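## Task

Carry the metal bar to the lower pair of arms on the wall rack and leave it lying across both of those rack arms. It only counts if the bar stays there without the robot holding it. Release it and move the grippers away at the end.

## Robot and tools

Robot: two arms, left_arm and right_arm, each with six joints and a parallel gripper. left_arm is the robot's own left and sits on the +y side. Image left and right do not tell you which arm is which.

Scene frame: the origin is on the floor under the centre of the robot's foot. +x is the direction the robot faces, +z is up, and the floor (z = 0) is the only height you can rely on. Positions are in metres; orientation is a quaternion in w, x, y, z order. For a gripper, its +z axis is where the fingers point and its y axis is the closing direction. The reported end_effector_position is the spot between the finger pads, roughly 1 cm short of the fingertips. The printed hand position may be off from the real one, worse when the arm is stretched far, and identical joint angles can put the two hands in different places.

Tool execute_actions, argument actions: a list holding one item or nothing. An empty list only reports the state. A move item is {"rows": [...], "steps": n} with n from 1 to 15 (default 15); each step lasts 1/30 s. Every row covers one step, and if there are fewer rows than steps the final row keeps applying. A wait item is {"steps": n} with no rows, n up to 300; it returns after n steps counted from the previous result, including the time spent composing the reply. Optional pictures (true/false) decides whether camera images come back; they do by default. A refused call does nothing.

Each row is one list of 14 numbers covering both arms, always all 14 even when only one arm should move: left_arm waist, shoulder, elbow, wrist pitch, wrist yaw, wrist roll, opening, then the same seven for right_arm. The joint values are absolute target angles in radians, in the same form as the Joint positions line, not offsets. Stated ranges per arm: waist -2.880 to 2.880, shoulder 0.000 to 3.142, elbow 0.000 to 3.019, wrist pitch -1.693 to 1.571, wrist yaw -1.571 to 1.571, wrist roll -2.094 to 2.094. True limits may differ by up to 0.019 either way. A target more than 0.019 beyond a stated end, and further out than the current angle, gets the call refused; a target past the true end is clipped there, and the result may print "joint sent to its limit" (possibly about an earlier, still running action). Missing that line does not prove more travel is available. Opening is a scale from -1 (closed) to +1 (fully open, 0.094 m pad gap).

Motion limits: each step, a joint's target can lead its measured angle by at most 0.264 (waist), 0.32 (shoulder), 0.276 (elbow), 0.33 (wrist pitch), 0.186 (wrist yaw), 0.522 (wrist roll) rad, and if the commanded pose would move the hand over 70 mm from where it is, all of that arm's targets are pulled back proportionally. Large moves therefore need several calls. Between calls the arms keep heading for the last row sent, until everything has nearly stopped or a step is HELD; after that only a new action moves them further. Fingers already opening or closing finish that travel.

Result lines: the state line gives each gripper's position and quaternion. Joint positions and Joint velocities list, per arm, the six joints (rad, rad/s) then pad gap (m, m/s). grip_measured is the finger opening on the command scale; each gripper's reading can be about 1 mm off, consistently. Between the extremes the fingers go to where grip_measured would equal your number, so to hold something command about 0.03 below the measured value for a firm grip, less for a lighter one. Pad force tops out near 50 to 62 N (less on some grippers, and less on parts under about 2 mm thick). "joint command not followed" means a clearance check altered or blocked some targets; the rest of the row still ran. HELD marks steps where your row was not sent in full. Joint torques are the drives' total output, with offset, scale and noise, and friction can mask or fake a load. MOTOR HOT appears from 85 °C; at 100 °C the arm drops whatever it holds and stops until cooled (OVER-TEMPERATURE FAULT), so avoid holding loads longer than needed.

Tool zoom_image: camera (cam_head_left, cam_head_right, cam_left_wrist, cam_right_wrist) and region [x0, y0, x1, y1] in pixels of that camera's last image, top-left is (0, 0), at most 504 by 504. All four images are 504x504; the head cameras are pinhole, the wrist cameras fisheye.

Tool finished_scene: scene is the number of the current scene. Answering without any tool call ends everything.

Order of work: look, locate bar and rack arms, open, approach, close, lift, carry, lower onto both rack arms, open, withdraw, check the bar is resting, then finish. Expect occasional tugs on held parts or pushes on loose ones. Avoid dropping or slamming the bar, shoving hard, letting the arms collide or press each other, and knocking anything out of the work area.

Each tool is called after "Emit:" by a JSON object that holds its "method" and its "body".

## Session

Emit:
{"method": "execute_actions", "body": {"actions": []}}

Scene clock: 0.00 s of 4500.00 s.
left_arm: end_effector_position=(+0.5920, +0.2519, +1.2732) grip_measured=+1.000 end_effector_quat_wxyz=(+0.256, -0.002, +0.967, -0.010) | right_arm: end_effector_position=(+0.5919, -0.2517, +1.2773) grip_measured=+1.000 end_effector_quat_wxyz=(+0.258, -0.005, +0.966, +0.006)
Joint positions: left_arm=[-1.61   0.775  0.947  0.507 -0.005  0.029  0.094] | right_arm=[ 1.619  0.764  0.939  0.509  0.015 -0.051  0.094]
Joint velocities: left_arm=[-0.005  0.005 -0.012  0.007  0.066 -0.007  0.   ] | right_arm=[-0.005 -0.005 -0.007 -0.012 -0.051  0.022  0.   ]
Joint torques (N m, as the arm reports them, + toward a larger angle): no reading
Motor temperatures (°C, as the motors report them): left_arm=[23 20 23 23 23 24] | right_arm=[22 19 21 22 20 22]

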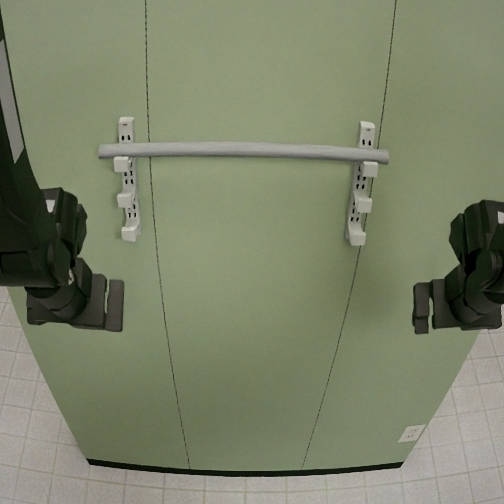

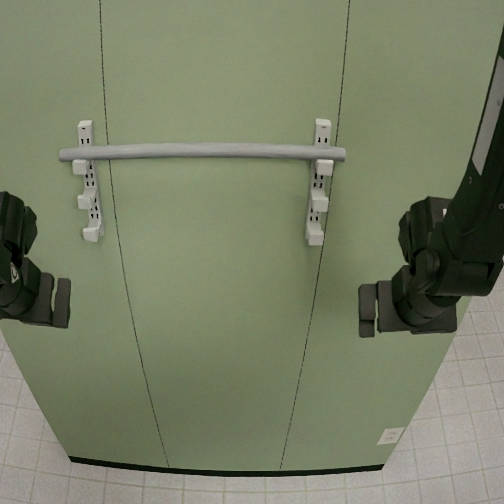

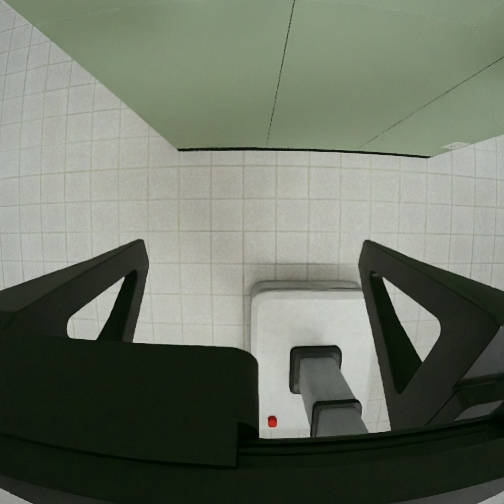

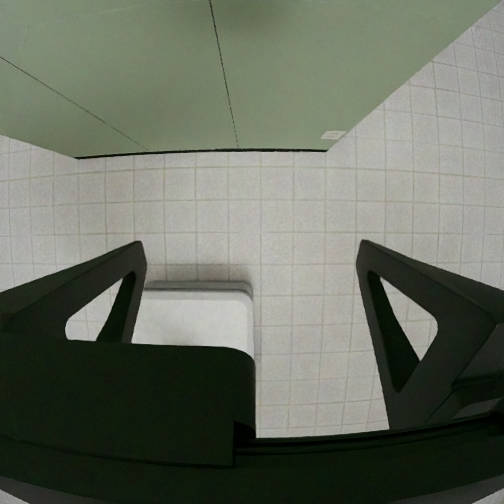

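Emit:
{"method": "execute_actions", "body": {"actions": [{"rows":[[-1.61,0.975,0.947,0.507,0,0.03,1,1.619,0.764,1.139,0.509,0.015,-0.05,1]]}], "pictures": false}}

Emit:
{"method": "execute_actions", "body": {"actions": [{"rows":[[-1.61,0.775,0.947,0.207,0,0.03,1,1.819,0.764,0.939,0.509,0.015,-0.05,1]]}], "pictures": false}}

Emit:
{"method": "execute_actions", "body": {"actions": [{"steps":20}], "pictures": false}}

Scene clock: 5.27 s of 4500.00 s.
left_arm: end_effector_position=(+0.4742, +0.2453, +1.1751) grip_measured=+1.000 end_effector_quat_wxyz=(+0.135, +0.001, +0.991, -0.014) | right_arm: end_effector_position=(+0.7061, -0.2559, +1.3104) grip_measured=+1.000 end_effector_quat_wxyz=(+0.350, -0.002, +0.937, +0.002)
Joint positions: left_arm=[-1.61   1.01   0.939  0.501 -0.004  0.029  0.094] | right_arm=[ 1.619  0.772  1.142  0.506  0.015 -0.051  0.094]
Joint velocities: left_arm=[-0.005 -0.073  0.051 -0.012  0.022  0.051  0.   ] | right_arm=[ 0.005 -0.005 -0.032  0.002  0.037 -0.11   0.   ]
Joint torques (N m, as the arm reports them, + toward a larger angle): left_arm=[  0.36 -14.89  -0.29   1.4    0.25  -0.09] | right_arm=[  0.36 -16.17   3.13   1.77   0.05  -0.07]
Motor temperatures (°C, as the motors report them): left_arm=[23 21 24 23 23 24] | right_arm=[22 20 21 22 20 22]
Steps of this call (steps 1 to 90: nothing new was sent; then 1.77 s passed at rest; steps 91 to 105: all 15 steps of this action). Readings (joint positions):
91: left_arm=[-1.610 0.782 0.947 0.507 -0.005 0.029] | right_arm=[1.619 0.764 0.947 0.508 0.015 -0.051]
92: left_arm=[-1.610 0.795 0.953 0.510 -0.005 0.029] | right_arm=[1.619 0.770 0.966 0.506 0.015 -0.051]
94: left_arm=[-1.610 0.843 0.961 0.511 -0.005 0.029] | right_arm=[1.619 0.777 1.027 0.506 0.015 -0.051]
98: left_arm=[-1.610 0.962 0.957 0.510 -0.004 0.029] | right_arm=[1.619 0.776 1.137 0.506 0.015 -0.051]
105: the state above

Scene clock: 5.77 s of 4500.00 s.
left_arm: end_effector_position=(+0.5375, +0.2498, +1.2542) grip_measured=+1.000 end_effector_quat_wxyz=(+0.125, +0.001, +0.992, -0.014) | right_arm: end_effector_position=(+0.5827, -0.1745, +1.2805) grip_measured=+1.000 end_effector_quat_wxyz=(+0.247, +0.036, +0.963, +0.102)
Joint positions: left_arm=[-1.61   0.759  0.955  0.216 -0.004  0.029  0.094] | right_arm=[ 1.827  0.778  0.929  0.507  0.015 -0.051  0.094]
Joint velocities: left_arm=[-0.015  0.093 -0.042 -0.076  0.051 -0.037  0.   ] | right_arm=[-0.005 -0.005  0.051  0.007 -0.007 -0.037  0.   ]
Joint torques (N m, as the arm reports them, + toward a larger angle): left_arm=[  0.51 -12.92   0.67   0.79   0.25  -0.09] | right_arm=[  0.74 -13.88   1.68   1.26  -0.11  -0.1 ]
Motor temperatures (°C, as the motors report them): left_arm=[23 21 24 23 23 24] | right_arm=[22 20 21 22 20 22]
Steps of this call (steps 1 to 15: all 15 steps of this action). Readings (joint positions):
1: left_arm=[-1.610 0.997 0.942 0.465 -0.004 0.029] | right_arm=[1.627 0.772 1.131 0.506 0.018 -0.051]
2: left_arm=[-1.610 0.973 0.941 0.386 -0.004 0.029] | right_arm=[1.654 0.765 1.108 0.508 0.019 -0.051]
4: left_arm=[-1.610 0.907 0.935 0.282 -0.004 0.029] | right_arm=[1.728 0.759 1.040 0.508 0.019 -0.051]
8: left_arm=[-1.610 0.787 0.944 0.223 -0.004 0.029] | right_arm=[1.825 0.769 0.928 0.507 0.015 -0.051]
15: the state above

Scene clock: 6.43 s of 4500.00 s.
left_arm: end_effector_position=(+0.5298, +0.2494, +1.2493) grip_measured=+1.000 end_effector_quat_wxyz=(+0.116, +0.001, +0.993, -0.015) | right_arm: end_effector_position=(+0.5837, -0.1746, +1.2807) grip_measured=+1.000 end_effector_quat_wxyz=(+0.248, +0.036, +0.963, +0.102)
Joint positions: left_arm=[-1.61   0.77   0.952  0.212 -0.004  0.029  0.094] | right_arm=[ 1.827  0.778  0.93   0.507  0.015 -0.051  0.094]
Joint velocities: left_arm=[-0.005 -0.015 -0.022  0.007  0.007  0.007  0.   ] | right_arm=[-0.015  0.005 -0.007 -0.007  0.007 -0.007  0.   ]
Joint torques (N m, as the arm reports them, + toward a larger angle): left_arm=[  0.51 -13.13   0.62   0.83   0.24  -0.09] | right_arm=[  0.6  -14.05   1.87   1.35  -0.11  -0.1 ]
Motor temperatures (°C, as the motors report them): left_arm=[23 21 23 23 23 24] | right_arm=[22 20 21 22 20 22]
Steps of this call (steps 1 to 20: the robot went on to your last target). Readings (joint positions):
1: left_arm=[-1.610 0.762 0.954 0.215 -0.004 0.029] | right_arm=[1.827 0.778 0.930 0.507 0.015 -0.051]
2: left_arm=[-1.610 0.765 0.953 0.214 -0.004 0.029] | right_arm=[1.827 0.778 0.930 0.507 0.015 -0.051]
4: left_arm=[-1.610 0.768 0.952 0.212 -0.004 0.029] | right_arm=[1.827 0.778 0.930 0.507 0.015 -0.051]
8: left_arm=[-1.610 0.770 0.952 0.212 -0.004 0.029] | right_arm=[1.827 0.778 0.930 0.507 0.015 -0.051]
20: the state above

Emit:
{"method": "execute_actions", "body": {"actions": [{"rows":[[-1.61,0.775,0.947,1.5,0,1.57,1,1.619,0.764,0.939,1.5,0.015,-1.57,1]]}], "pictures": false}}

Emit:
{"method": "execute_actions", "body": {"actions": [{"steps":40}]}}

Scene clock: 21.07 s of 4500.00 s.
left_arm: end_effector_position=(+0.7110, +0.2615, +1.4587) grip_measured=+1.000 end_effector_quat_wxyz=(+0.524, +0.449, +0.592, +0.416) | right_arm: end_effector_position=(+0.7097, -0.2646, +1.4609) grip_measured=+1.000 end_effector_quat_wxyz=(+0.528, -0.437, +0.600, -0.413)
Joint positions: left_arm=[-1.61   0.781  0.941  1.468 -0.003  1.359  0.094] | right_arm=[ 1.611  0.777  0.935  1.473  0.017 -1.332  0.094]
Joint velocities: left_arm=[-0.005 -0.005 -0.007  0.364 -0.037  1.399  0.   ] | right_arm=[-0.015 -0.015 -0.017  0.046 -0.007 -1.487  0.   ]
Joint torques (N m, as the arm reports them, + toward a larger angle): left_arm=[  0.49 -14.25   1.9    2.45   0.24  -0.1 ] | right_arm=[  1.01 -15.17   2.25   3.02  -0.08  -0.07]
Motor temperatures (°C, as the motors report them): left_arm=[23 22 23 23 23 24] | right_arm=[22 20 21 22 20 22]
Steps of this call (steps 1 to 15: the robot went on to your last target; steps 16 to 90: nothing new was sent; then 11.13 s passed at rest; steps 91 to 105: all 15 steps of this action). Readings (joint positions):
91: left_arm=[-1.610 0.771 0.948 0.260 -0.004 0.098] | right_arm=[1.815 0.778 0.929 0.544 0.010 -0.106]
92: left_arm=[-1.610 0.778 0.939 0.365 -0.003 0.197] | right_arm=[1.780 0.783 0.924 0.622 0.008 -0.185]
94: left_arm=[-1.610 0.787 0.938 0.565 -0.003 0.391] | right_arm=[1.687 0.784 0.924 0.783 0.013 -0.350]
98: left_arm=[-1.610 0.787 0.940 0.975 -0.003 0.780] | right_arm=[1.607 0.784 0.929 1.172 0.017 -0.728]
105: the state above

Scene clock: 22.40 s of 4500.00 s.
left_arm: end_effector_position=(+0.7113, +0.2616, +1.4618) grip_measured=+1.000 end_effector_quat_wxyz=(+0.483, +0.504, +0.540, +0.470) | right_arm: end_effector_position=(+0.7097, -0.2646, +1.4613) grip_measured=+1.000 end_effector_quat_wxyz=(+0.478, -0.502, +0.546, -0.471)
Joint positions: left_arm=[-1.61   0.781  0.941  1.48  -0.003  1.562  0.094] | right_arm=[ 1.611  0.777  0.935  1.474  0.017 -1.561  0.094]
Joint velocities: left_arm=[-0.005  0.005 -0.002 -0.027  0.007 -0.022  0.   ] | right_arm=[-0.015 -0.005 -0.007 -0.012  0.022 -0.037  0.   ]
Joint torques (N m, as the arm reports them, + toward a larger angle): left_arm=[  0.48 -15.14   2.04   3.14   0.24  -0.11] | right_arm=[  0.98 -14.92   2.28   3.03  -0.07  -0.11]
Motor temperatures (°C, as the motors report them): left_arm=[23 22 24 23 23 24] | right_arm=[22 21 21 22 20 22]
Steps of this call (steps 1 to 30: the robot went on to your last target; steps 31 to 40: nothing new was sent). Readings (joint positions):
1: left_arm=[-1.610 0.781 0.941 1.476 -0.003 1.400] | right_arm=[1.611 0.777 0.935 1.473 0.017 -1.378]
2: left_arm=[-1.610 0.781 0.941 1.479 -0.003 1.433] | right_arm=[1.611 0.777 0.935 1.473 0.017 -1.415]
4: left_arm=[-1.610 0.781 0.941 1.480 -0.003 1.480] | right_arm=[1.611 0.777 0.935 1.474 0.017 -1.468]
8: left_arm=[-1.610 0.781 0.941 1.480 -0.003 1.529] | right_arm=[1.611 0.777 0.935 1.474 0.017 -1.523]
40: the state above
All arms were judged still, so your last target was given up. Only a new action makes them travel on or press farther. Fingers that are still opening or closing keep moving.

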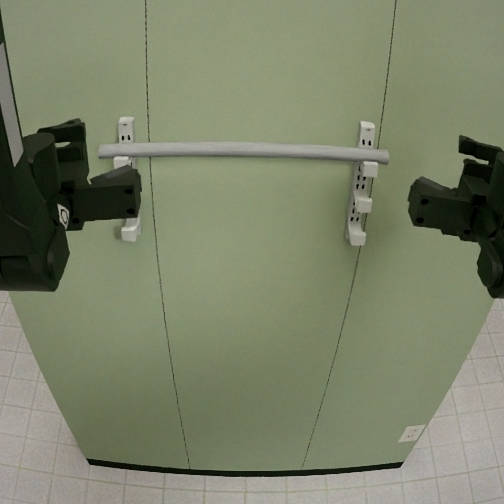

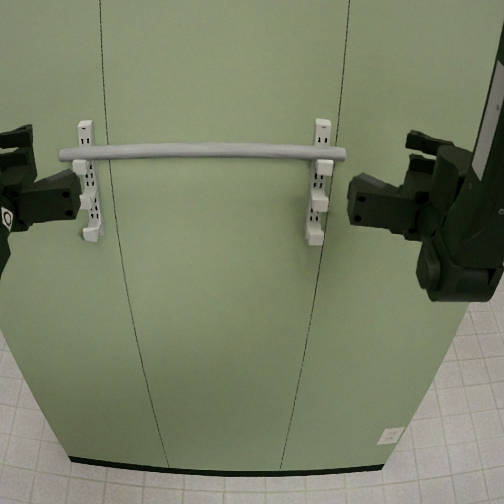

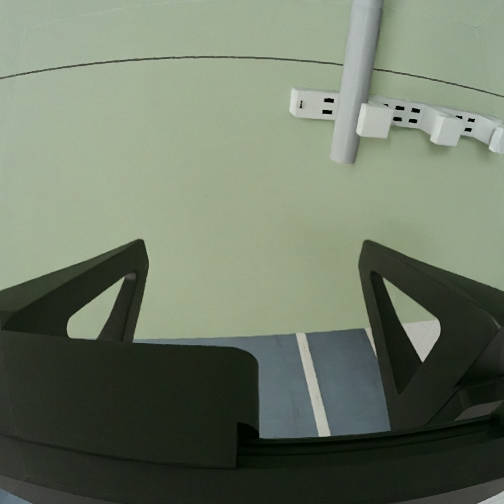

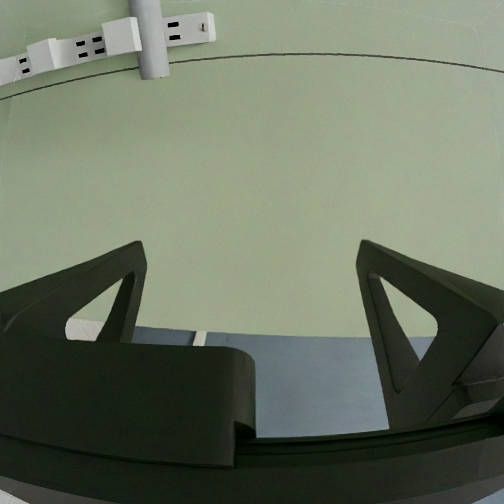

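Emit:
{"method": "execute_actions", "body": {"actions": [{"rows":[[-1.84,1.048,1.437,1.042,0,1.84,1,2.035,1.119,1.496,1.054,0.015,-2.03,1]]}], "pictures": false}}

Emit:
{"method": "execute_actions", "body": {"actions": [{"steps":40}]}}

Scene clock: 44.43 s of 4500.00 s.
left_arm: end_effector_position=(+0.8062, +0.1880, +1.3119) grip_measured=+1.000 end_effector_quat_wxyz=(+0.424, +0.574, +0.579, +0.395) | right_arm: end_effector_position=(+0.8112, -0.1208, +1.3109) grip_measured=+1.000 end_effector_quat_wxyz=(+0.443, -0.561, +0.585, -0.382)
Joint positions: left_arm=[-1.841  1.076  1.423  1.044 -0.003  1.812  0.094] | right_arm=[ 2.048  1.144  1.481  1.062  0.015 -1.968  0.094]
Joint velocities: left_arm=[-0.005 -0.005  0.002 -0.002  0.022  0.125  0.   ] | right_arm=[-0.015 -0.005  0.022 -0.027 -0.022 -0.432  0.   ]
Joint torques (N m, as the arm reports them, + toward a larger angle): left_arm=[ -1.37 -18.77   3.73   2.12   0.43  -0.14] | right_arm=[  1.91 -16.71   4.18   1.39  -0.33  -0.12]
Motor temperatures (°C, as the motors report them): left_arm=[23 23 24 23 23 24] | right_arm=[22 21 21 22 20 22]
Steps of this call (steps 1 to 90: nothing new was sent; then 18.53 s passed at rest; steps 91 to 105: all 15 steps of this action). Readings (joint positions):
91: left_arm=[-1.618 0.788 0.949 1.462 -0.004 1.578] | right_arm=[1.619 0.782 0.942 1.460 0.018 -1.584]
92: left_arm=[-1.642 0.802 0.978 1.421 -0.004 1.599] | right_arm=[1.643 0.795 0.967 1.426 0.018 -1.615]
94: left_arm=[-1.704 0.858 1.065 1.323 -0.004 1.639] | right_arm=[1.708 0.845 1.039 1.353 0.018 -1.671]
98: left_arm=[-1.808 1.009 1.309 1.116 -0.004 1.732] | right_arm=[1.868 0.978 1.216 1.202 0.018 -1.789]
105: the state above

Scene clock: 45.77 s of 4500.00 s.
left_arm: end_effector_position=(+0.8062, +0.1880, +1.3119) grip_measured=+1.000 end_effector_quat_wxyz=(+0.420, +0.580, +0.573, +0.399) | right_arm: end_effector_position=(+0.8113, -0.1227, +1.3103) grip_measured=+1.000 end_effector_quat_wxyz=(+0.432, -0.578, +0.569, -0.396)
Joint positions: left_arm=[-1.841  1.076  1.423  1.044 -0.003  1.832  0.094] | right_arm=[ 2.042  1.144  1.482  1.062  0.015 -2.021  0.094]
Joint velocities: left_arm=[-0.005  0.005 -0.007 -0.002 -0.022  0.037  0.   ] | right_arm=[-0.015  0.005 -0.012  0.002  0.051 -0.022  0.   ]
Joint torques (N m, as the arm reports them, + toward a larger angle): left_arm=[ -0.94 -18.88   3.79   2.08   0.42  -0.1 ] | right_arm=[  2.56 -16.7    4.2    1.36  -0.32  -0.11]
Motor temperatures (°C, as the motors report them): left_arm=[23 23 24 23 23 24] | right_arm=[22 21 21 22 20 22]
Steps of this call (steps 1 to 30: the robot went on to your last target; steps 31 to 40: nothing new was sent). Readings (joint positions):
1: left_arm=[-1.841 1.076 1.423 1.044 -0.003 1.816] | right_arm=[2.046 1.144 1.481 1.062 0.015 -1.979]
2: left_arm=[-1.841 1.076 1.423 1.044 -0.003 1.819] | right_arm=[2.045 1.144 1.481 1.062 0.015 -1.987]
4: left_arm=[-1.841 1.076 1.423 1.044 -0.003 1.824] | right_arm=[2.042 1.144 1.482 1.062 0.015 -1.999]
8: left_arm=[-1.841 1.076 1.423 1.044 -0.003 1.829] | right_arm=[2.042 1.144 1.482 1.062 0.015 -2.012]
40: the state above
All arms were judged still, so your last target was given up. Only a new action makes them travel on or press farther. Fingers that are still opening or closing keep moving.

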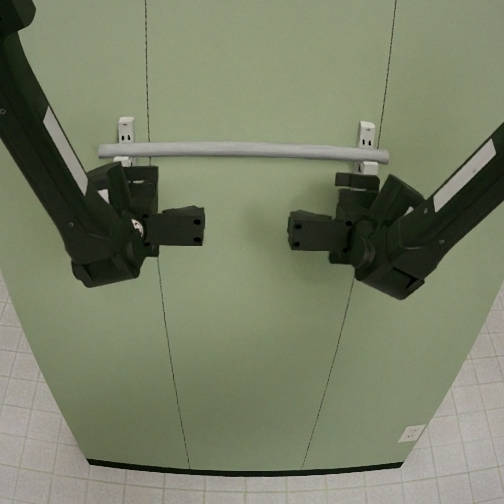

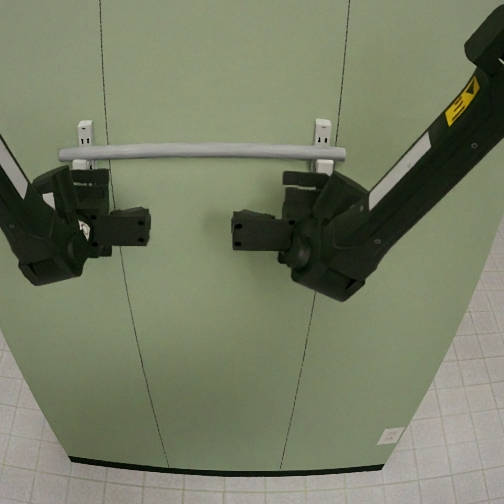

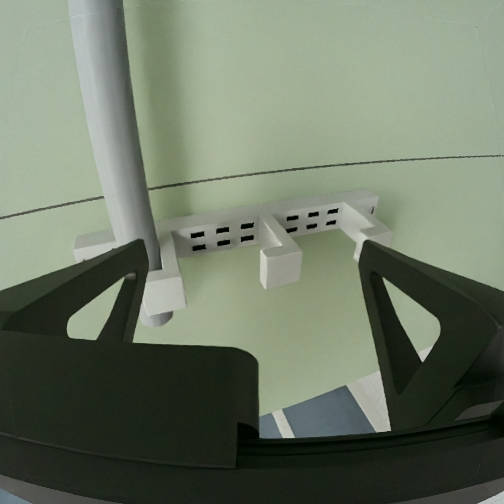

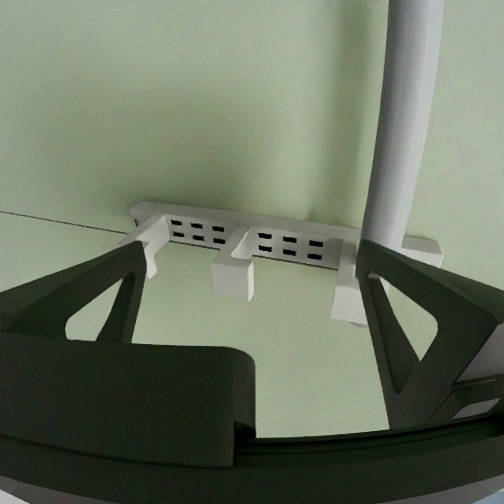

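Emit:
{"method": "execute_actions", "body": {"actions": [{"rows":[[-1.84,1.011,1.437,1.042,0.15,1.84,1,2.035,1.099,1.496,1.054,-0.135,-2.03,1]]}], "pictures": false}}

Emit:
{"method": "execute_actions", "body": {"actions": [{"steps":15}], "pictures": false}}

Scene clock: 62.77 s of 4500.00 s.
left_arm: end_effector_position=(+0.8213, +0.1724, +1.3461) grip_measured=+1.000 end_effector_quat_wxyz=(+0.478, +0.590, +0.526, +0.382) | right_arm: end_effector_position=(+0.8121, -0.1016, +1.3216) grip_measured=+1.000 end_effector_quat_wxyz=(+0.486, -0.590, +0.525, -0.375)
Joint positions: left_arm=[-1.839  1.034  1.423  1.043  0.146  1.833  0.094] | right_arm=[ 2.038  1.143  1.482  1.062 -0.132 -2.021  0.094]
Joint velocities: left_arm=[ 0.005  0.005 -0.007 -0.007 -0.037  0.007  0.   ] | right_arm=[ 0.005 -0.015 -0.007 -0.012  0.022 -0.007  0.   ]
Joint torques (N m, as the arm reports them, + toward a larger angle): left_arm=[ -0.96 -18.87   4.09   2.12   0.49  -0.11] | right_arm=[  3.14 -18.19   4.19   1.33  -0.49  -0.11]
Motor temperatures (°C, as the motors report them): left_arm=[23 24 24 23 24 24] | right_arm=[22 22 21 22 20 22]
Steps of this call (steps 1 to 90: nothing new was sent; then 13.50 s passed at rest; steps 91 to 105: all 15 steps of this action). Readings (joint positions):
91: left_arm=[-1.839 1.074 1.423 1.044 0.059 1.833] | right_arm=[2.039 1.144 1.482 1.062 -0.046 -2.021]
92: left_arm=[-1.839 1.072 1.423 1.043 0.115 1.833] | right_arm=[2.038 1.143 1.482 1.062 -0.102 -2.021]
94: left_arm=[-1.839 1.064 1.423 1.043 0.142 1.833] | right_arm=[2.038 1.143 1.482 1.062 -0.128 -2.021]
98: left_arm=[-1.839 1.045 1.423 1.043 0.146 1.833] | right_arm=[2.038 1.143 1.482 1.062 -0.132 -2.021]
105: the state above

Scene clock: 63.27 s of 4500.00 s.
left_arm: end_effector_position=(+0.8213, +0.1724, +1.3461) grip_measured=+1.000 end_effector_quat_wxyz=(+0.478, +0.590, +0.526, +0.382) | right_arm: end_effector_position=(+0.8121, -0.1016, +1.3216) grip_measured=+1.000 end_effector_quat_wxyz=(+0.486, -0.590, +0.525, -0.375)
Joint positions: left_arm=[-1.839  1.034  1.423  1.043  0.146  1.833  0.094] | right_arm=[ 2.038  1.143  1.482  1.062 -0.132 -2.021  0.094]
Joint velocities: left_arm=[-0.005  0.005 -0.002  0.002 -0.007  0.051  0.   ] | right_arm=[-0.005 -0.005 -0.002 -0.012  0.007 -0.007  0.   ]
Joint torques (N m, as the arm reports them, + toward a larger angle): left_arm=[ -0.95 -19.01   4.14   2.12   0.5   -0.11] | right_arm=[  2.73 -18.18   4.09   1.36  -0.48  -0.12]
Motor temperatures (°C, as the motors report them): left_arm=[23 24 24 23 24 24] | right_arm=[22 22 21 22 20 22]
Steps of this call (steps 1 to 15: the robot went on to your last target). Readings (joint positions):
1: left_arm=[-1.839 1.034 1.423 1.043 0.146 1.833] | right_arm=[2.038 1.143 1.482 1.062 -0.132 -2.021]
2: left_arm=[-1.839 1.034 1.423 1.043 0.146 1.833] | right_arm=[2.038 1.143 1.482 1.062 -0.132 -2.021]
4: left_arm=[-1.839 1.034 1.423 1.043 0.146 1.833] | right_arm=[2.038 1.143 1.482 1.062 -0.132 -2.021]
8: left_arm=[-1.839 1.034 1.423 1.043 0.146 1.833] | right_arm=[2.038 1.143 1.482 1.062 -0.132 -2.021]
15: the state above
All arms were judged still, so your last target was given up. Only a new action makes them travel on or press farther. Fingers that are still opening or closing keep moving.

Emit:
{"method": "execute_actions", "body": {"actions": [{"rows":[[-1.95,1.025,1.437,1.042,0.3,1.95,1,2.035,1.07,1.496,1.054,-0.3,-2.03,1]]}], "pictures": false}}

Emit:
{"method": "execute_actions", "body": {"actions": [{"steps":15}]}}

Scene clock: 66.47 s of 4500.00 s.
left_arm: end_effector_position=(+0.8202, +0.1195, +1.3701) grip_measured=+1.000 end_effector_quat_wxyz=(+0.541, +0.596, +0.476, +0.354) | right_arm: end_effector_position=(+0.8244, -0.0918, +1.3598) grip_measured=+1.000 end_effector_quat_wxyz=(+0.547, -0.589, +0.468, -0.366)
Joint positions: left_arm=[-1.956  1.034  1.423  1.043  0.298  1.938  0.094] | right_arm=[ 2.035  1.103  1.482  1.062 -0.297 -2.022  0.094]
Joint velocities: left_arm=[-0.005 -0.015  0.012 -0.007 -0.007  0.066  0.   ] | right_arm=[-0.015 -0.005 -0.017  0.007 -0.007  0.022  0.   ]
Joint torques (N m, as the arm reports them, + toward a larger angle): left_arm=[ -0.98 -16.68   3.73   2.09   0.5   -0.11] | right_arm=[  3.31 -17.74   4.43   1.41  -0.5   -0.12]
Motor temperatures (°C, as the motors report them): left_arm=[23 24 24 23 24 24] | right_arm=[22 22 21 22 20 22]
Steps of this call (steps 1 to 81: nothing new was sent; steps 82 to 96: all 15 steps of this action). Readings (joint positions):
82: left_arm=[-1.844 1.034 1.423 1.043 0.205 1.848] | right_arm=[2.036 1.142 1.482 1.062 -0.200 -2.021]
83: left_arm=[-1.866 1.034 1.423 1.043 0.261 1.867] | right_arm=[2.034 1.140 1.482 1.062 -0.263 -2.022]
85: left_arm=[-1.924 1.034 1.423 1.043 0.293 1.895] | right_arm=[2.035 1.134 1.482 1.062 -0.293 -2.022]
89: left_arm=[-1.956 1.034 1.423 1.043 0.298 1.922] | right_arm=[2.035 1.116 1.482 1.062 -0.297 -2.022]
96: the state above

Scene clock: 66.97 s of 4500.00 s.
left_arm: end_effector_position=(+0.8202, +0.1195, +1.3701) grip_measured=+1.000 end_effector_quat_wxyz=(+0.540, +0.597, +0.475, +0.355) | right_arm: end_effector_position=(+0.8244, -0.0918, +1.3598) grip_measured=+1.000 end_effector_quat_wxyz=(+0.547, -0.589, +0.468, -0.366)
Joint positions: left_arm=[-1.956  1.034  1.423  1.043  0.298  1.942  0.094] | right_arm=[ 2.035  1.103  1.482  1.062 -0.297 -2.022  0.094]
Joint velocities: left_arm=[-0.015 -0.005  0.007 -0.007 -0.022 -0.007  0.   ] | right_arm=[-0.005  0.005 -0.007 -0.002 -0.007  0.007  0.   ]
Joint torques (N m, as the arm reports them, + toward a larger angle): left_arm=[ -0.97 -17.23   3.84   2.06   0.5   -0.11] | right_arm=[  2.81 -17.61   4.49   1.4   -0.49  -0.09]
Motor temperatures (°C, as the motors report them): left_arm=[23 24 24 23 24 24] | right_arm=[22 22 21 22 20 22]
Steps of this call (steps 1 to 15: the robot went on to your last target). Readings (joint positions):
1: left_arm=[-1.956 1.034 1.423 1.043 0.298 1.939] | right_arm=[2.035 1.103 1.482 1.062 -0.297 -2.022]
2: left_arm=[-1.956 1.034 1.423 1.043 0.298 1.939] | right_arm=[2.035 1.103 1.482 1.062 -0.297 -2.022]
4: left_arm=[-1.956 1.034 1.423 1.043 0.298 1.940] | right_arm=[2.035 1.103 1.482 1.062 -0.297 -2.022]
8: left_arm=[-1.956 1.034 1.423 1.043 0.298 1.942] | right_arm=[2.035 1.103 1.482 1.062 -0.297 -2.022]
15: the state above
All arms were judged still, so your last target was given up. Only a new action makes them travel on or press farther. Fingers that are still opening or closing keep moving.

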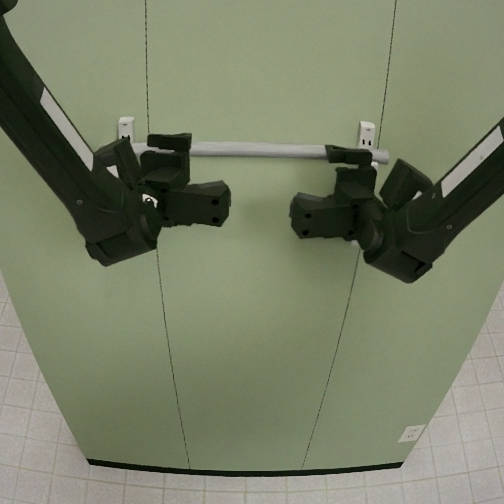

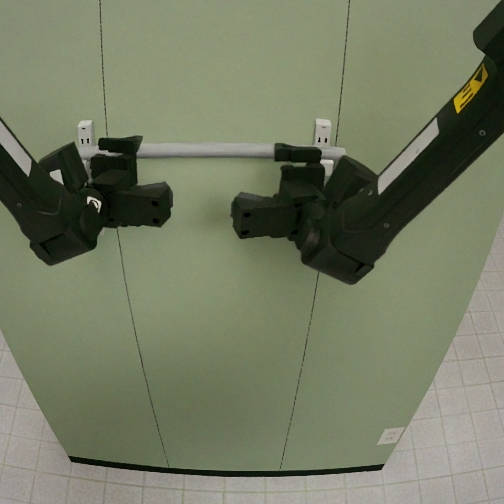

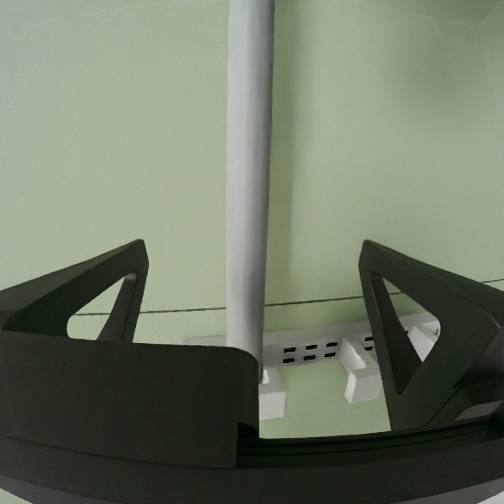

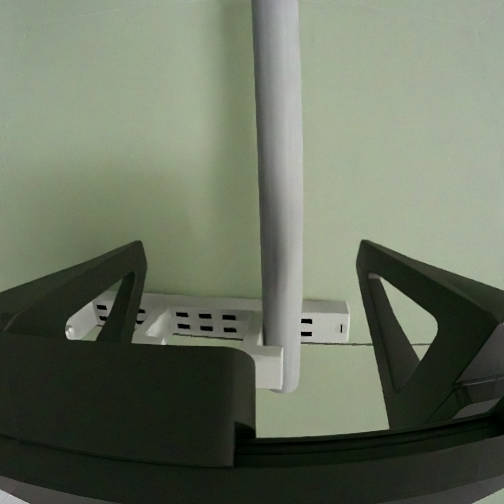

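Emit:
{"method": "execute_actions", "body": {"actions": [{"rows":[[-1.95,1.05,1.58,0.942,0.3,1.95,1,2.035,1.12,1.639,0.954,-0.3,-2.03,1]]}], "pictures": false}}

Emit:
{"method": "execute_actions", "body": {"actions": [{"steps":15}]}}

Scene clock: 73.13 s of 4500.00 s.
left_arm: end_effector_position=(+0.8669, +0.1263, +1.3782) grip_measured=+1.000 end_effector_quat_wxyz=(+0.543, +0.592, +0.471, +0.364) | right_arm: end_effector_position=(+0.8728, -0.1004, +1.3689) grip_measured=+1.000 end_effector_quat_wxyz=(+0.551, -0.583, +0.463, -0.377)
Joint positions: left_arm=[-1.956  1.058  1.566  0.945  0.299  1.943  0.094] | right_arm=[ 2.035  1.126  1.631  0.964 -0.3   -2.022  0.094]
Joint velocities: left_arm=[-0.024  0.005 -0.007 -0.012  0.095  0.007  0.   ] | right_arm=[ 0.005  0.005 -0.022 -0.012 -0.037  0.037  0.   ]
Joint torques (N m, as the arm reports them, + toward a larger angle): left_arm=[ -0.92 -17.66   4.89   1.79   0.43  -0.11] | right_arm=[  2.84 -16.75   4.87   1.26  -0.34  -0.09]
Motor temperatures (°C, as the motors report them): left_arm=[23 24 24 23 24 24] | right_arm=[22 22 22 22 20 22]
Steps of this call (steps 1 to 90: nothing new was sent; then 2.67 s passed at rest; steps 91 to 105: all 15 steps of this action). Readings (joint positions):
91: left_arm=[-1.956 1.035 1.434 1.028 0.299 1.942] | right_arm=[2.035 1.104 1.494 1.047 -0.299 -2.022]
92: left_arm=[-1.956 1.044 1.462 0.995 0.299 1.942] | right_arm=[2.035 1.113 1.524 1.014 -0.300 -2.022]
94: left_arm=[-1.956 1.059 1.524 0.959 0.299 1.943] | right_arm=[2.035 1.127 1.587 0.977 -0.300 -2.022]
98: left_arm=[-1.956 1.058 1.565 0.950 0.299 1.943] | right_arm=[2.035 1.126 1.630 0.969 -0.300 -2.022]
105: the state above

Scene clock: 73.63 s of 4500.00 s.
left_arm: end_effector_position=(+0.8669, +0.1263, +1.3782) grip_measured=+1.000 end_effector_quat_wxyz=(+0.543, +0.592, +0.471, +0.364) | right_arm: end_effector_position=(+0.8728, -0.1004, +1.3689) grip_measured=+1.000 end_effector_quat_wxyz=(+0.551, -0.583, +0.463, -0.377)
Joint positions: left_arm=[-1.956  1.058  1.566  0.945  0.299  1.943  0.094] | right_arm=[ 2.035  1.126  1.631  0.964 -0.3   -2.022  0.094]
Joint velocities: left_arm=[ 0.005 -0.005 -0.012 -0.002 -0.037  0.051  0.   ] | right_arm=[-0.005 -0.005 -0.007  0.002 -0.051 -0.081  0.   ]
Joint torques (N m, as the arm reports them, + toward a larger angle): left_arm=[ -0.9  -18.54   4.76   1.9    0.43  -0.11] | right_arm=[  2.62 -16.59   4.84   1.2   -0.38  -0.07]
Motor temperatures (°C, as the motors report them): left_arm=[23 24 24 23 24 24] | right_arm=[22 22 22 22 20 22]
Steps of this call (steps 1 to 15: the robot went on to your last target). Readings (joint positions):
1: left_arm=[-1.956 1.058 1.566 0.945 0.299 1.943] | right_arm=[2.035 1.126 1.631 0.964 -0.300 -2.022]
2: left_arm=[-1.956 1.058 1.566 0.945 0.299 1.943] | right_arm=[2.035 1.126 1.631 0.964 -0.300 -2.022]
4: left_arm=[-1.956 1.058 1.566 0.945 0.299 1.943] | right_arm=[2.035 1.126 1.631 0.964 -0.300 -2.022]
8: left_arm=[-1.956 1.058 1.566 0.945 0.299 1.943] | right_arm=[2.035 1.126 1.631 0.964 -0.300 -2.022]
15: the state above
All arms were judged still, so your last target was given up. Only a new action makes them travel on or press farther. Fingers that are still opening or closing keep moving.

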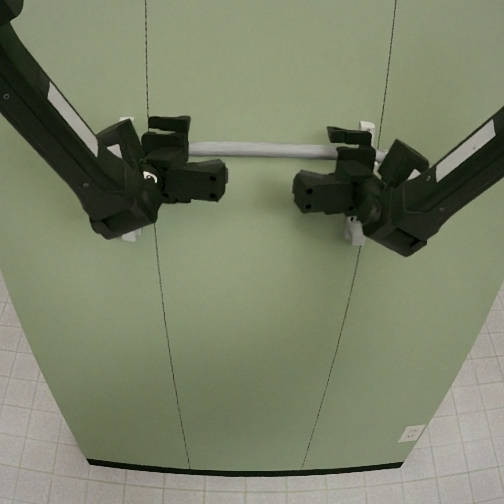

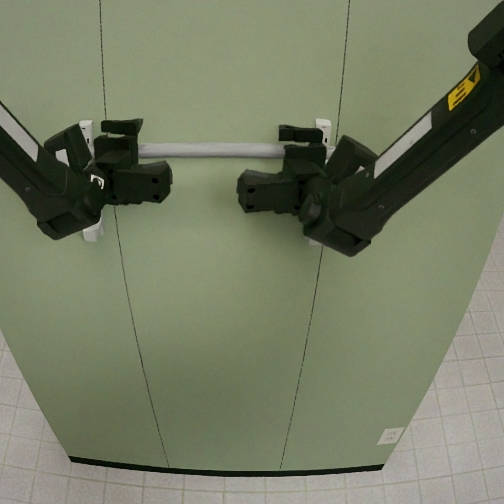

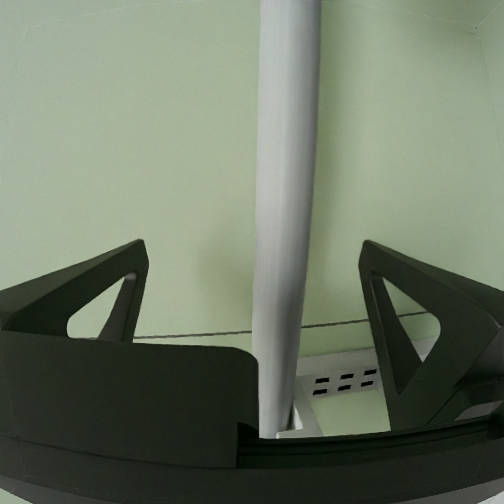

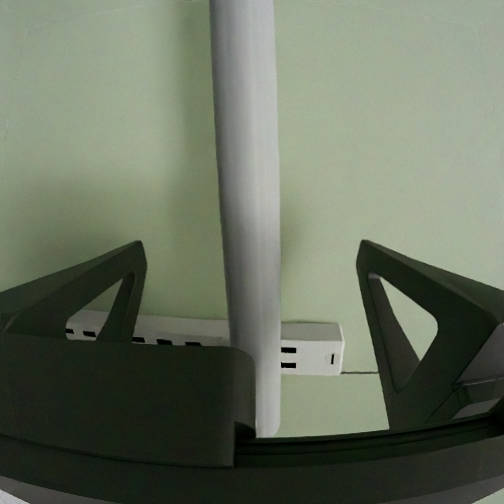

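Emit:
{"method": "execute_actions", "body": {"actions": [{"rows":[[-1.95,1.107,1.68,0.90,0.3,1.95,1,2.035,1.142,1.711,0.904,-0.3,-2.03,1]]}], "pictures": false}}

Emit:
{"method": "execute_actions", "body": {"actions": [{"steps":15}]}}

Scene clock: 78.37 s of 4500.00 s.
left_arm: end_effector_position=(+0.8855, +0.1245, +1.3699) grip_measured=+1.000 end_effector_quat_wxyz=(+0.544, +0.592, +0.470, +0.365) | right_arm: end_effector_position=(+0.8905, -0.1037, +1.3722) grip_measured=+1.000 end_effector_quat_wxyz=(+0.551, -0.583, +0.463, -0.377)
Joint positions: left_arm=[-1.956  1.099  1.652  0.904  0.299  1.943  0.094] | right_arm=[ 2.035  1.134  1.687  0.914 -0.3   -2.022  0.094]
Joint velocities: left_arm=[-0.015 -0.005  0.002 -0.007  0.022 -0.022  0.   ] | right_arm=[ 0.005 -0.005  0.012 -0.007  0.022 -0.051  0.   ]
Joint torques (N m, as the arm reports them, + toward a larger angle): left_arm=[ -1.05 -17.26   5.92   1.89   0.42  -0.11] | right_arm=[  2.69 -16.25   6.65   1.17  -0.38  -0.1 ]
Motor temperatures (°C, as the motors report them): left_arm=[23 24 24 23 24 24] | right_arm=[22 22 22 22 20 22]
Steps of this call (steps 1 to 90: nothing new was sent; then 1.23 s passed at rest; steps 91 to 105: all 15 steps of this action). Readings (joint positions):
91: left_arm=[-1.956 1.061 1.573 0.939 0.299 1.943] | right_arm=[2.035 1.126 1.635 0.956 -0.300 -2.022]
92: left_arm=[-1.956 1.071 1.596 0.926 0.299 1.943] | right_arm=[2.035 1.129 1.647 0.940 -0.300 -2.022]
94: left_arm=[-1.956 1.091 1.639 0.911 0.299 1.943] | right_arm=[2.035 1.134 1.670 0.921 -0.300 -2.022]
98: left_arm=[-1.956 1.099 1.652 0.905 0.299 1.943] | right_arm=[2.035 1.134 1.687 0.917 -0.300 -2.022]
105: the state above

Scene clock: 78.87 s of 4500.00 s.
left_arm: end_effector_position=(+0.8855, +0.1245, +1.3699) grip_measured=+1.000 end_effector_quat_wxyz=(+0.544, +0.592, +0.470, +0.365) | right_arm: end_effector_position=(+0.8905, -0.1037, +1.3722) grip_measured=+1.000 end_effector_quat_wxyz=(+0.551, -0.583, +0.463, -0.377)
Joint positions: left_arm=[-1.956  1.099  1.652  0.904  0.299  1.943  0.094] | right_arm=[ 2.035  1.134  1.687  0.914 -0.3   -2.022  0.094]
Joint velocities: left_arm=[-0.005  0.005 -0.022  0.022  0.022 -0.007  0.   ] | right_arm=[-0.005 -0.005  0.012  0.002  0.081 -0.081  0.   ]
Joint torques (N m, as the arm reports them, + toward a larger angle): left_arm=[ -1.01 -17.36   5.94   1.89   0.42  -0.11] | right_arm=[  2.56 -16.73   6.8    1.29  -0.38  -0.1 ]
Motor temperatures (°C, as the motors report them): left_arm=[23 24 24 23 24 24] | right_arm=[22 22 22 22 20 22]
Steps of this call (steps 1 to 15: the robot went on to your last target). Readings (joint positions):
1: left_arm=[-1.956 1.099 1.652 0.904 0.299 1.943] | right_arm=[2.035 1.134 1.687 0.914 -0.300 -2.022]
2: left_arm=[-1.956 1.099 1.652 0.904 0.299 1.943] | right_arm=[2.035 1.134 1.687 0.914 -0.300 -2.022]
4: left_arm=[-1.956 1.099 1.652 0.904 0.299 1.943] | right_arm=[2.035 1.134 1.687 0.914 -0.300 -2.022]
8: left_arm=[-1.956 1.099 1.652 0.904 0.299 1.943] | right_arm=[2.035 1.134 1.687 0.914 -0.300 -2.022]
15: the state above
All arms were judged still, so your last target was given up. Only a new action makes them travel on or press farther. Fingers that are still opening or closing keep moving.

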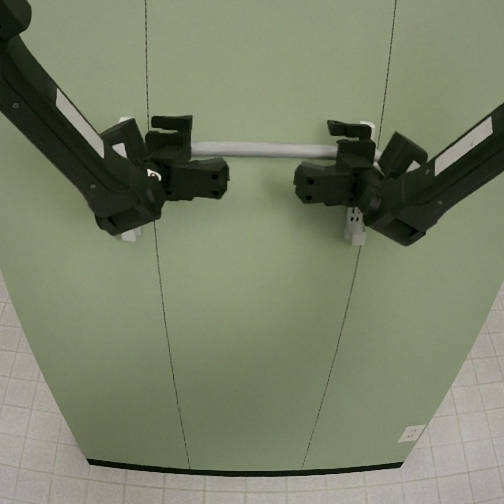

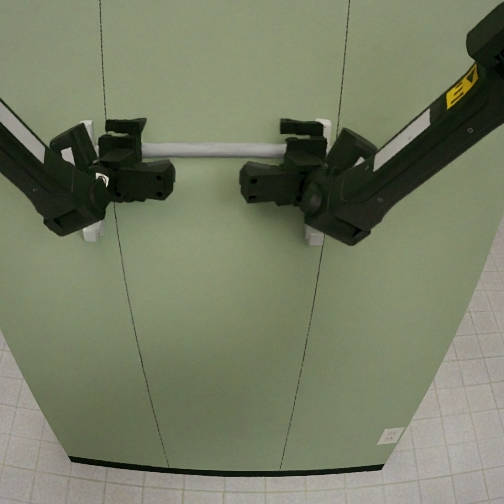

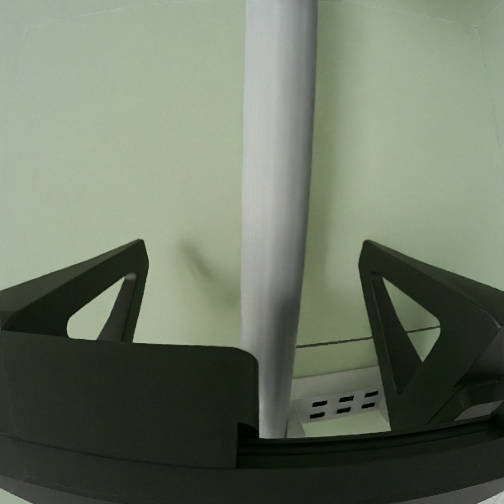

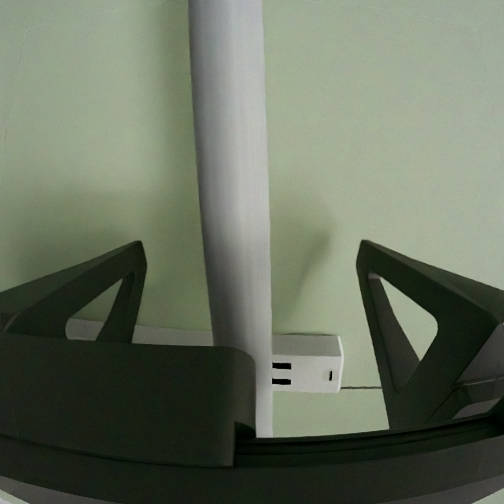

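Emit:
{"method": "execute_actions", "body": {"actions": [{"rows":[[-1.95,1.107,1.66,0.90,0.3,1.95,-0.6,2.035,1.142,1.695,0.904,-0.3,-2.03,-0.6]]}], "pictures": false}}

Emit:
{"method": "execute_actions", "body": {"actions": [{"steps":30}]}}

Scene clock: 83.53 s of 4500.00 s.
left_arm: end_effector_position=(+0.8841, +0.1241, +1.3662) grip_measured=-0.492 end_effector_quat_wxyz=(+0.540, +0.595, +0.470, +0.365) | right_arm: end_effector_position=(+0.8901, -0.1037, +1.3701) grip_measured=-0.496 end_effector_quat_wxyz=(+0.547, -0.587, +0.461, -0.379)
Joint positions: left_arm=[-1.953  1.102  1.652  0.901  0.297  1.948  0.024] | right_arm=[ 2.034  1.134  1.687  0.91  -0.295 -2.034  0.024]
Joint velocities: left_arm=[-0.015 -0.005 -0.002  0.002  0.051 -0.022 -0.001] | right_arm=[ 0.005 -0.024  0.012  0.007  0.037  0.037 -0.   ]
Joint torques (N m, as the arm reports them, + toward a larger angle): left_arm=[ -1.11 -17.56   4.44   2.04   0.54  -0.16] | right_arm=[  2.98 -15.99   5.2    1.49  -0.55   0.01]
Motor temperatures (°C, as the motors report them): left_arm=[23 25 25 23 24 24] | right_arm=[22 22 22 22 20 22]
Steps of this call (steps 1 to 90: nothing new was sent; then 1.17 s passed at rest; steps 91 to 105: all 15 steps of this action). Readings (joint positions):
91: left_arm=[-1.956 1.099 1.652 0.904 0.299 1.943] | right_arm=[2.035 1.134 1.687 0.914 -0.300 -2.022]
92: left_arm=[-1.956 1.099 1.652 0.904 0.299 1.943] | right_arm=[2.035 1.134 1.687 0.914 -0.300 -2.022]
94: left_arm=[-1.956 1.099 1.652 0.904 0.299 1.943] | right_arm=[2.035 1.134 1.687 0.914 -0.300 -2.022]
98: left_arm=[-1.954 1.101 1.652 0.901 0.298 1.948] | right_arm=[2.034 1.134 1.687 0.911 -0.296 -2.032]
105: the state above

Scene clock: 84.53 s of 4500.00 s.
left_arm: end_effector_position=(+0.8841, +0.1241, +1.3662) grip_measured=-0.492 end_effector_quat_wxyz=(+0.540, +0.595, +0.470, +0.365) | right_arm: end_effector_position=(+0.8901, -0.1037, +1.3701) grip_measured=-0.496 end_effector_quat_wxyz=(+0.547, -0.587, +0.461, -0.379)
Joint positions: left_arm=[-1.953  1.102  1.652  0.901  0.297  1.948  0.024] | right_arm=[ 2.034  1.134  1.687  0.91  -0.295 -2.034  0.024]
Joint velocities: left_arm=[-0.005 -0.015 -0.012 -0.002  0.037 -0.037 -0.   ] | right_arm=[-0.005 -0.015  0.007  0.022 -0.022 -0.051 -0.   ]
Joint torques (N m, as the arm reports them, + toward a larger angle): left_arm=[ -1.26 -17.58   4.47   2.04   0.54  -0.16] | right_arm=[  2.82 -16.5    5.2    1.53  -0.55   0.02]
Motor temperatures (°C, as the motors report them): left_arm=[23 25 25 23 24 24] | right_arm=[22 22 22 22 20 22]
Steps of this call (steps 1 to 15: the robot went on to your last target; steps 16 to 30: nothing new was sent). Readings (joint positions):
1: left_arm=[-1.953 1.102 1.652 0.901 0.297 1.948] | right_arm=[2.034 1.134 1.687 0.910 -0.295 -2.034]
2: left_arm=[-1.953 1.102 1.652 0.901 0.297 1.948] | right_arm=[2.034 1.134 1.687 0.910 -0.295 -2.034]
4: left_arm=[-1.953 1.102 1.652 0.901 0.297 1.948] | right_arm=[2.034 1.134 1.687 0.910 -0.295 -2.034]
8: left_arm=[-1.953 1.102 1.652 0.901 0.297 1.948] | right_arm=[2.034 1.134 1.687 0.910 -0.295 -2.034]
30: the state above
All arms were judged still, so your last target was given up. Only a new action makes them travel on or press farther. Fingers that are still opening or closing keep moving.

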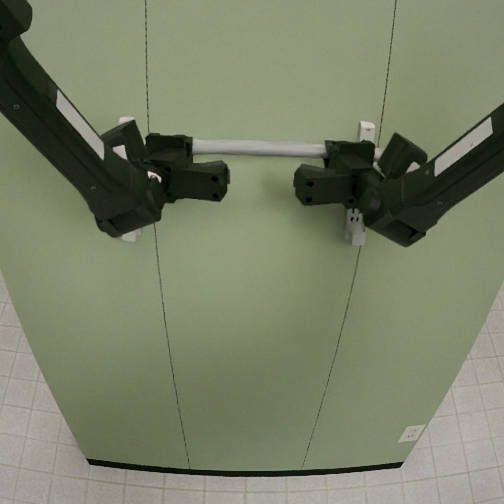

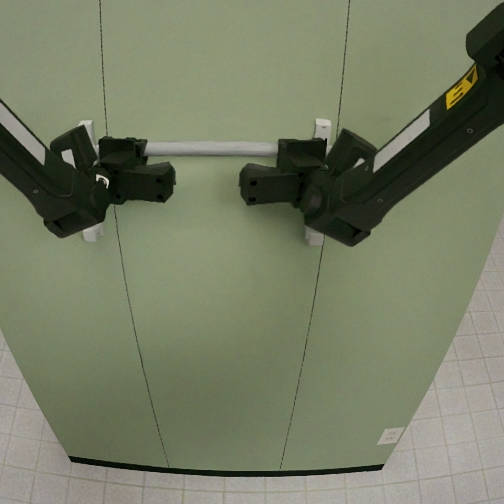

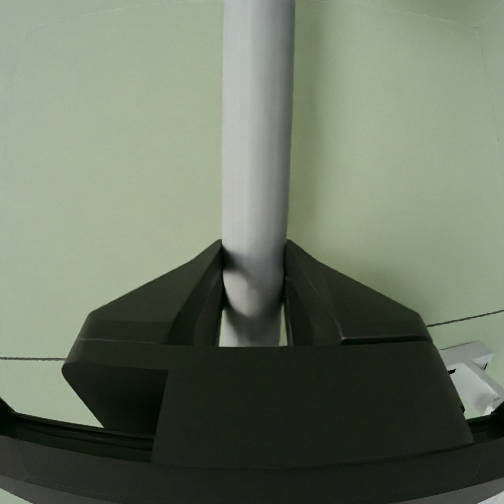

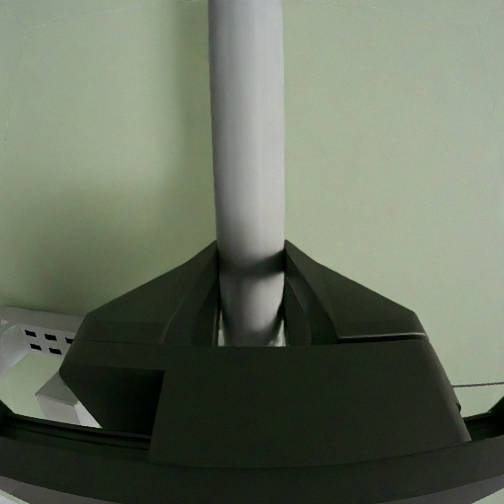

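Emit:
{"method": "execute_actions", "body": {"actions": [{"rows":[[-2.01,1.0,1.58,0.90,0.3,2.01,-0.6,2.095,1.03,1.615,0.904,-0.3,-2.09,-0.6]]}], "pictures": false}}

Emit:
{"method": "execute_actions", "body": {"actions": [{"steps":20}]}}

Scene clock: 91.93 s of 4500.00 s.
left_arm: end_effector_position=(+0.8808, +0.1246, +1.3978) grip_measured=-0.492 end_effector_quat_wxyz=(+0.542, +0.593, +0.465, +0.371) | right_arm: end_effector_position=(+0.8859, -0.1036, +1.3998) grip_measured=-0.496 end_effector_quat_wxyz=(+0.550, -0.584, +0.459, -0.382)
Joint positions: left_arm=[-2.     1.031  1.581  0.898  0.295  2.002  0.024] | right_arm=[ 2.085  1.068  1.616  0.91  -0.295 -2.085  0.024]
Joint velocities: left_arm=[-0.005 -0.005 -0.002 -0.027  0.11  -0.022 -0.001] | right_arm=[-0.005 -0.005 -0.027  0.007 -0.037 -0.022  0.   ]
Joint torques (N m, as the arm reports them, + toward a larger angle): left_arm=[ -2.49 -19.04   3.65   2.04   0.7   -0.07] | right_arm=[  3.11 -18.67   4.32   1.44  -0.61  -0.07]
Motor temperatures (°C, as the motors report them): left_arm=[23 25 25 23 24 24] | right_arm=[22 22 22 22 20 22]
Steps of this call (steps 1 to 90: nothing new was sent; then 3.90 s passed at rest; steps 91 to 105: all 15 steps of this action). Readings (joint positions):
91: left_arm=[-1.957 1.098 1.643 0.900 0.294 1.954] | right_arm=[2.037 1.131 1.678 0.910 -0.292 -2.041]
92: left_arm=[-1.964 1.085 1.621 0.900 0.282 1.962] | right_arm=[2.045 1.118 1.655 0.910 -0.282 -2.048]
94: left_arm=[-1.974 1.058 1.587 0.900 0.279 1.974] | right_arm=[2.057 1.093 1.622 0.910 -0.281 -2.058]
98: left_arm=[-1.996 1.034 1.581 0.899 0.295 1.995] | right_arm=[2.081 1.071 1.616 0.910 -0.296 -2.078]
105: the state above

Scene clock: 92.60 s of 4500.00 s.
left_arm: end_effector_position=(+0.8808, +0.1246, +1.3978) grip_measured=-0.492 end_effector_quat_wxyz=(+0.542, +0.593, +0.465, +0.371) | right_arm: end_effector_position=(+0.8859, -0.1036, +1.3998) grip_measured=-0.496 end_effector_quat_wxyz=(+0.550, -0.584, +0.459, -0.382)
Joint positions: left_arm=[-2.     1.031  1.581  0.898  0.295  2.002  0.024] | right_arm=[ 2.085  1.068  1.616  0.91  -0.295 -2.085  0.024]
Joint velocities: left_arm=[-0.005 -0.005 -0.002 -0.027 -0.007 -0.037 -0.   ] | right_arm=[-0.005 -0.005  0.012 -0.012 -0.007 -0.051 -0.001]
Joint torques (N m, as the arm reports them, + toward a larger angle): left_arm=[ -2.15 -19.47   3.65   2.11   0.67  -0.11] | right_arm=[  3.07 -18.99   4.19   1.49  -0.58  -0.07]
Motor temperatures (°C, as the motors report them): left_arm=[23 25 25 23 24 24] | right_arm=[22 22 22 22 20 22]
Steps of this call (steps 1 to 15: the robot went on to your last target; steps 16 to 20: nothing new was sent). Readings (joint positions):
1: left_arm=[-2.000 1.031 1.581 0.898 0.295 2.002] | right_arm=[2.085 1.068 1.616 0.910 -0.295 -2.085]
2: left_arm=[-2.000 1.031 1.581 0.898 0.295 2.002] | right_arm=[2.085 1.068 1.616 0.910 -0.295 -2.085]
4: left_arm=[-2.000 1.031 1.581 0.898 0.295 2.002] | right_arm=[2.085 1.068 1.616 0.910 -0.295 -2.085]
8: left_arm=[-2.000 1.031 1.581 0.898 0.295 2.002] | right_arm=[2.085 1.068 1.616 0.910 -0.295 -2.085]
20: the state above
All arms were judged still, so your last target was given up. Only a new action makes them travel on or press farther. Fingers that are still opening or closing keep moving.

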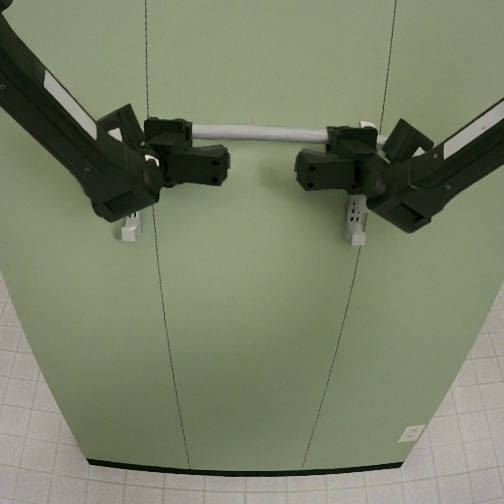

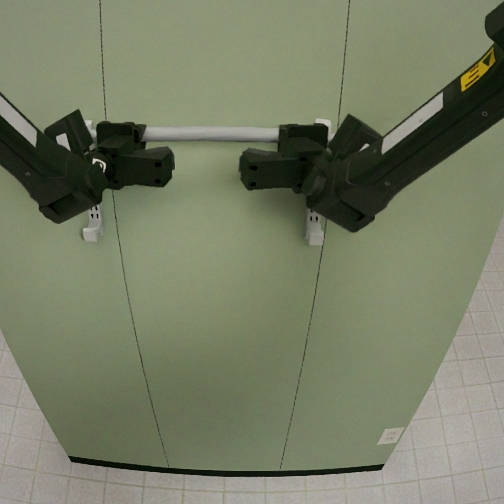

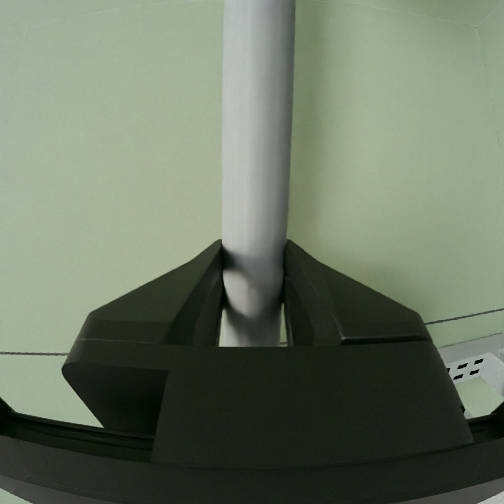

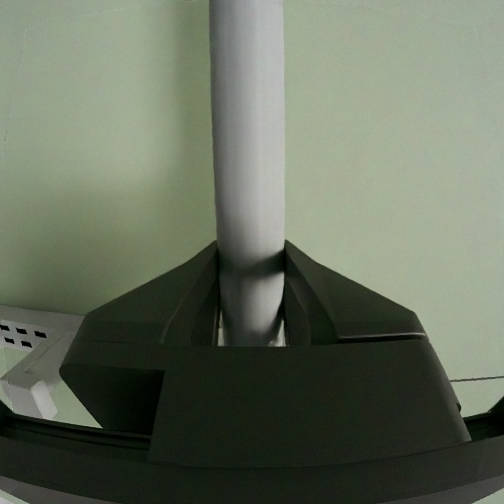

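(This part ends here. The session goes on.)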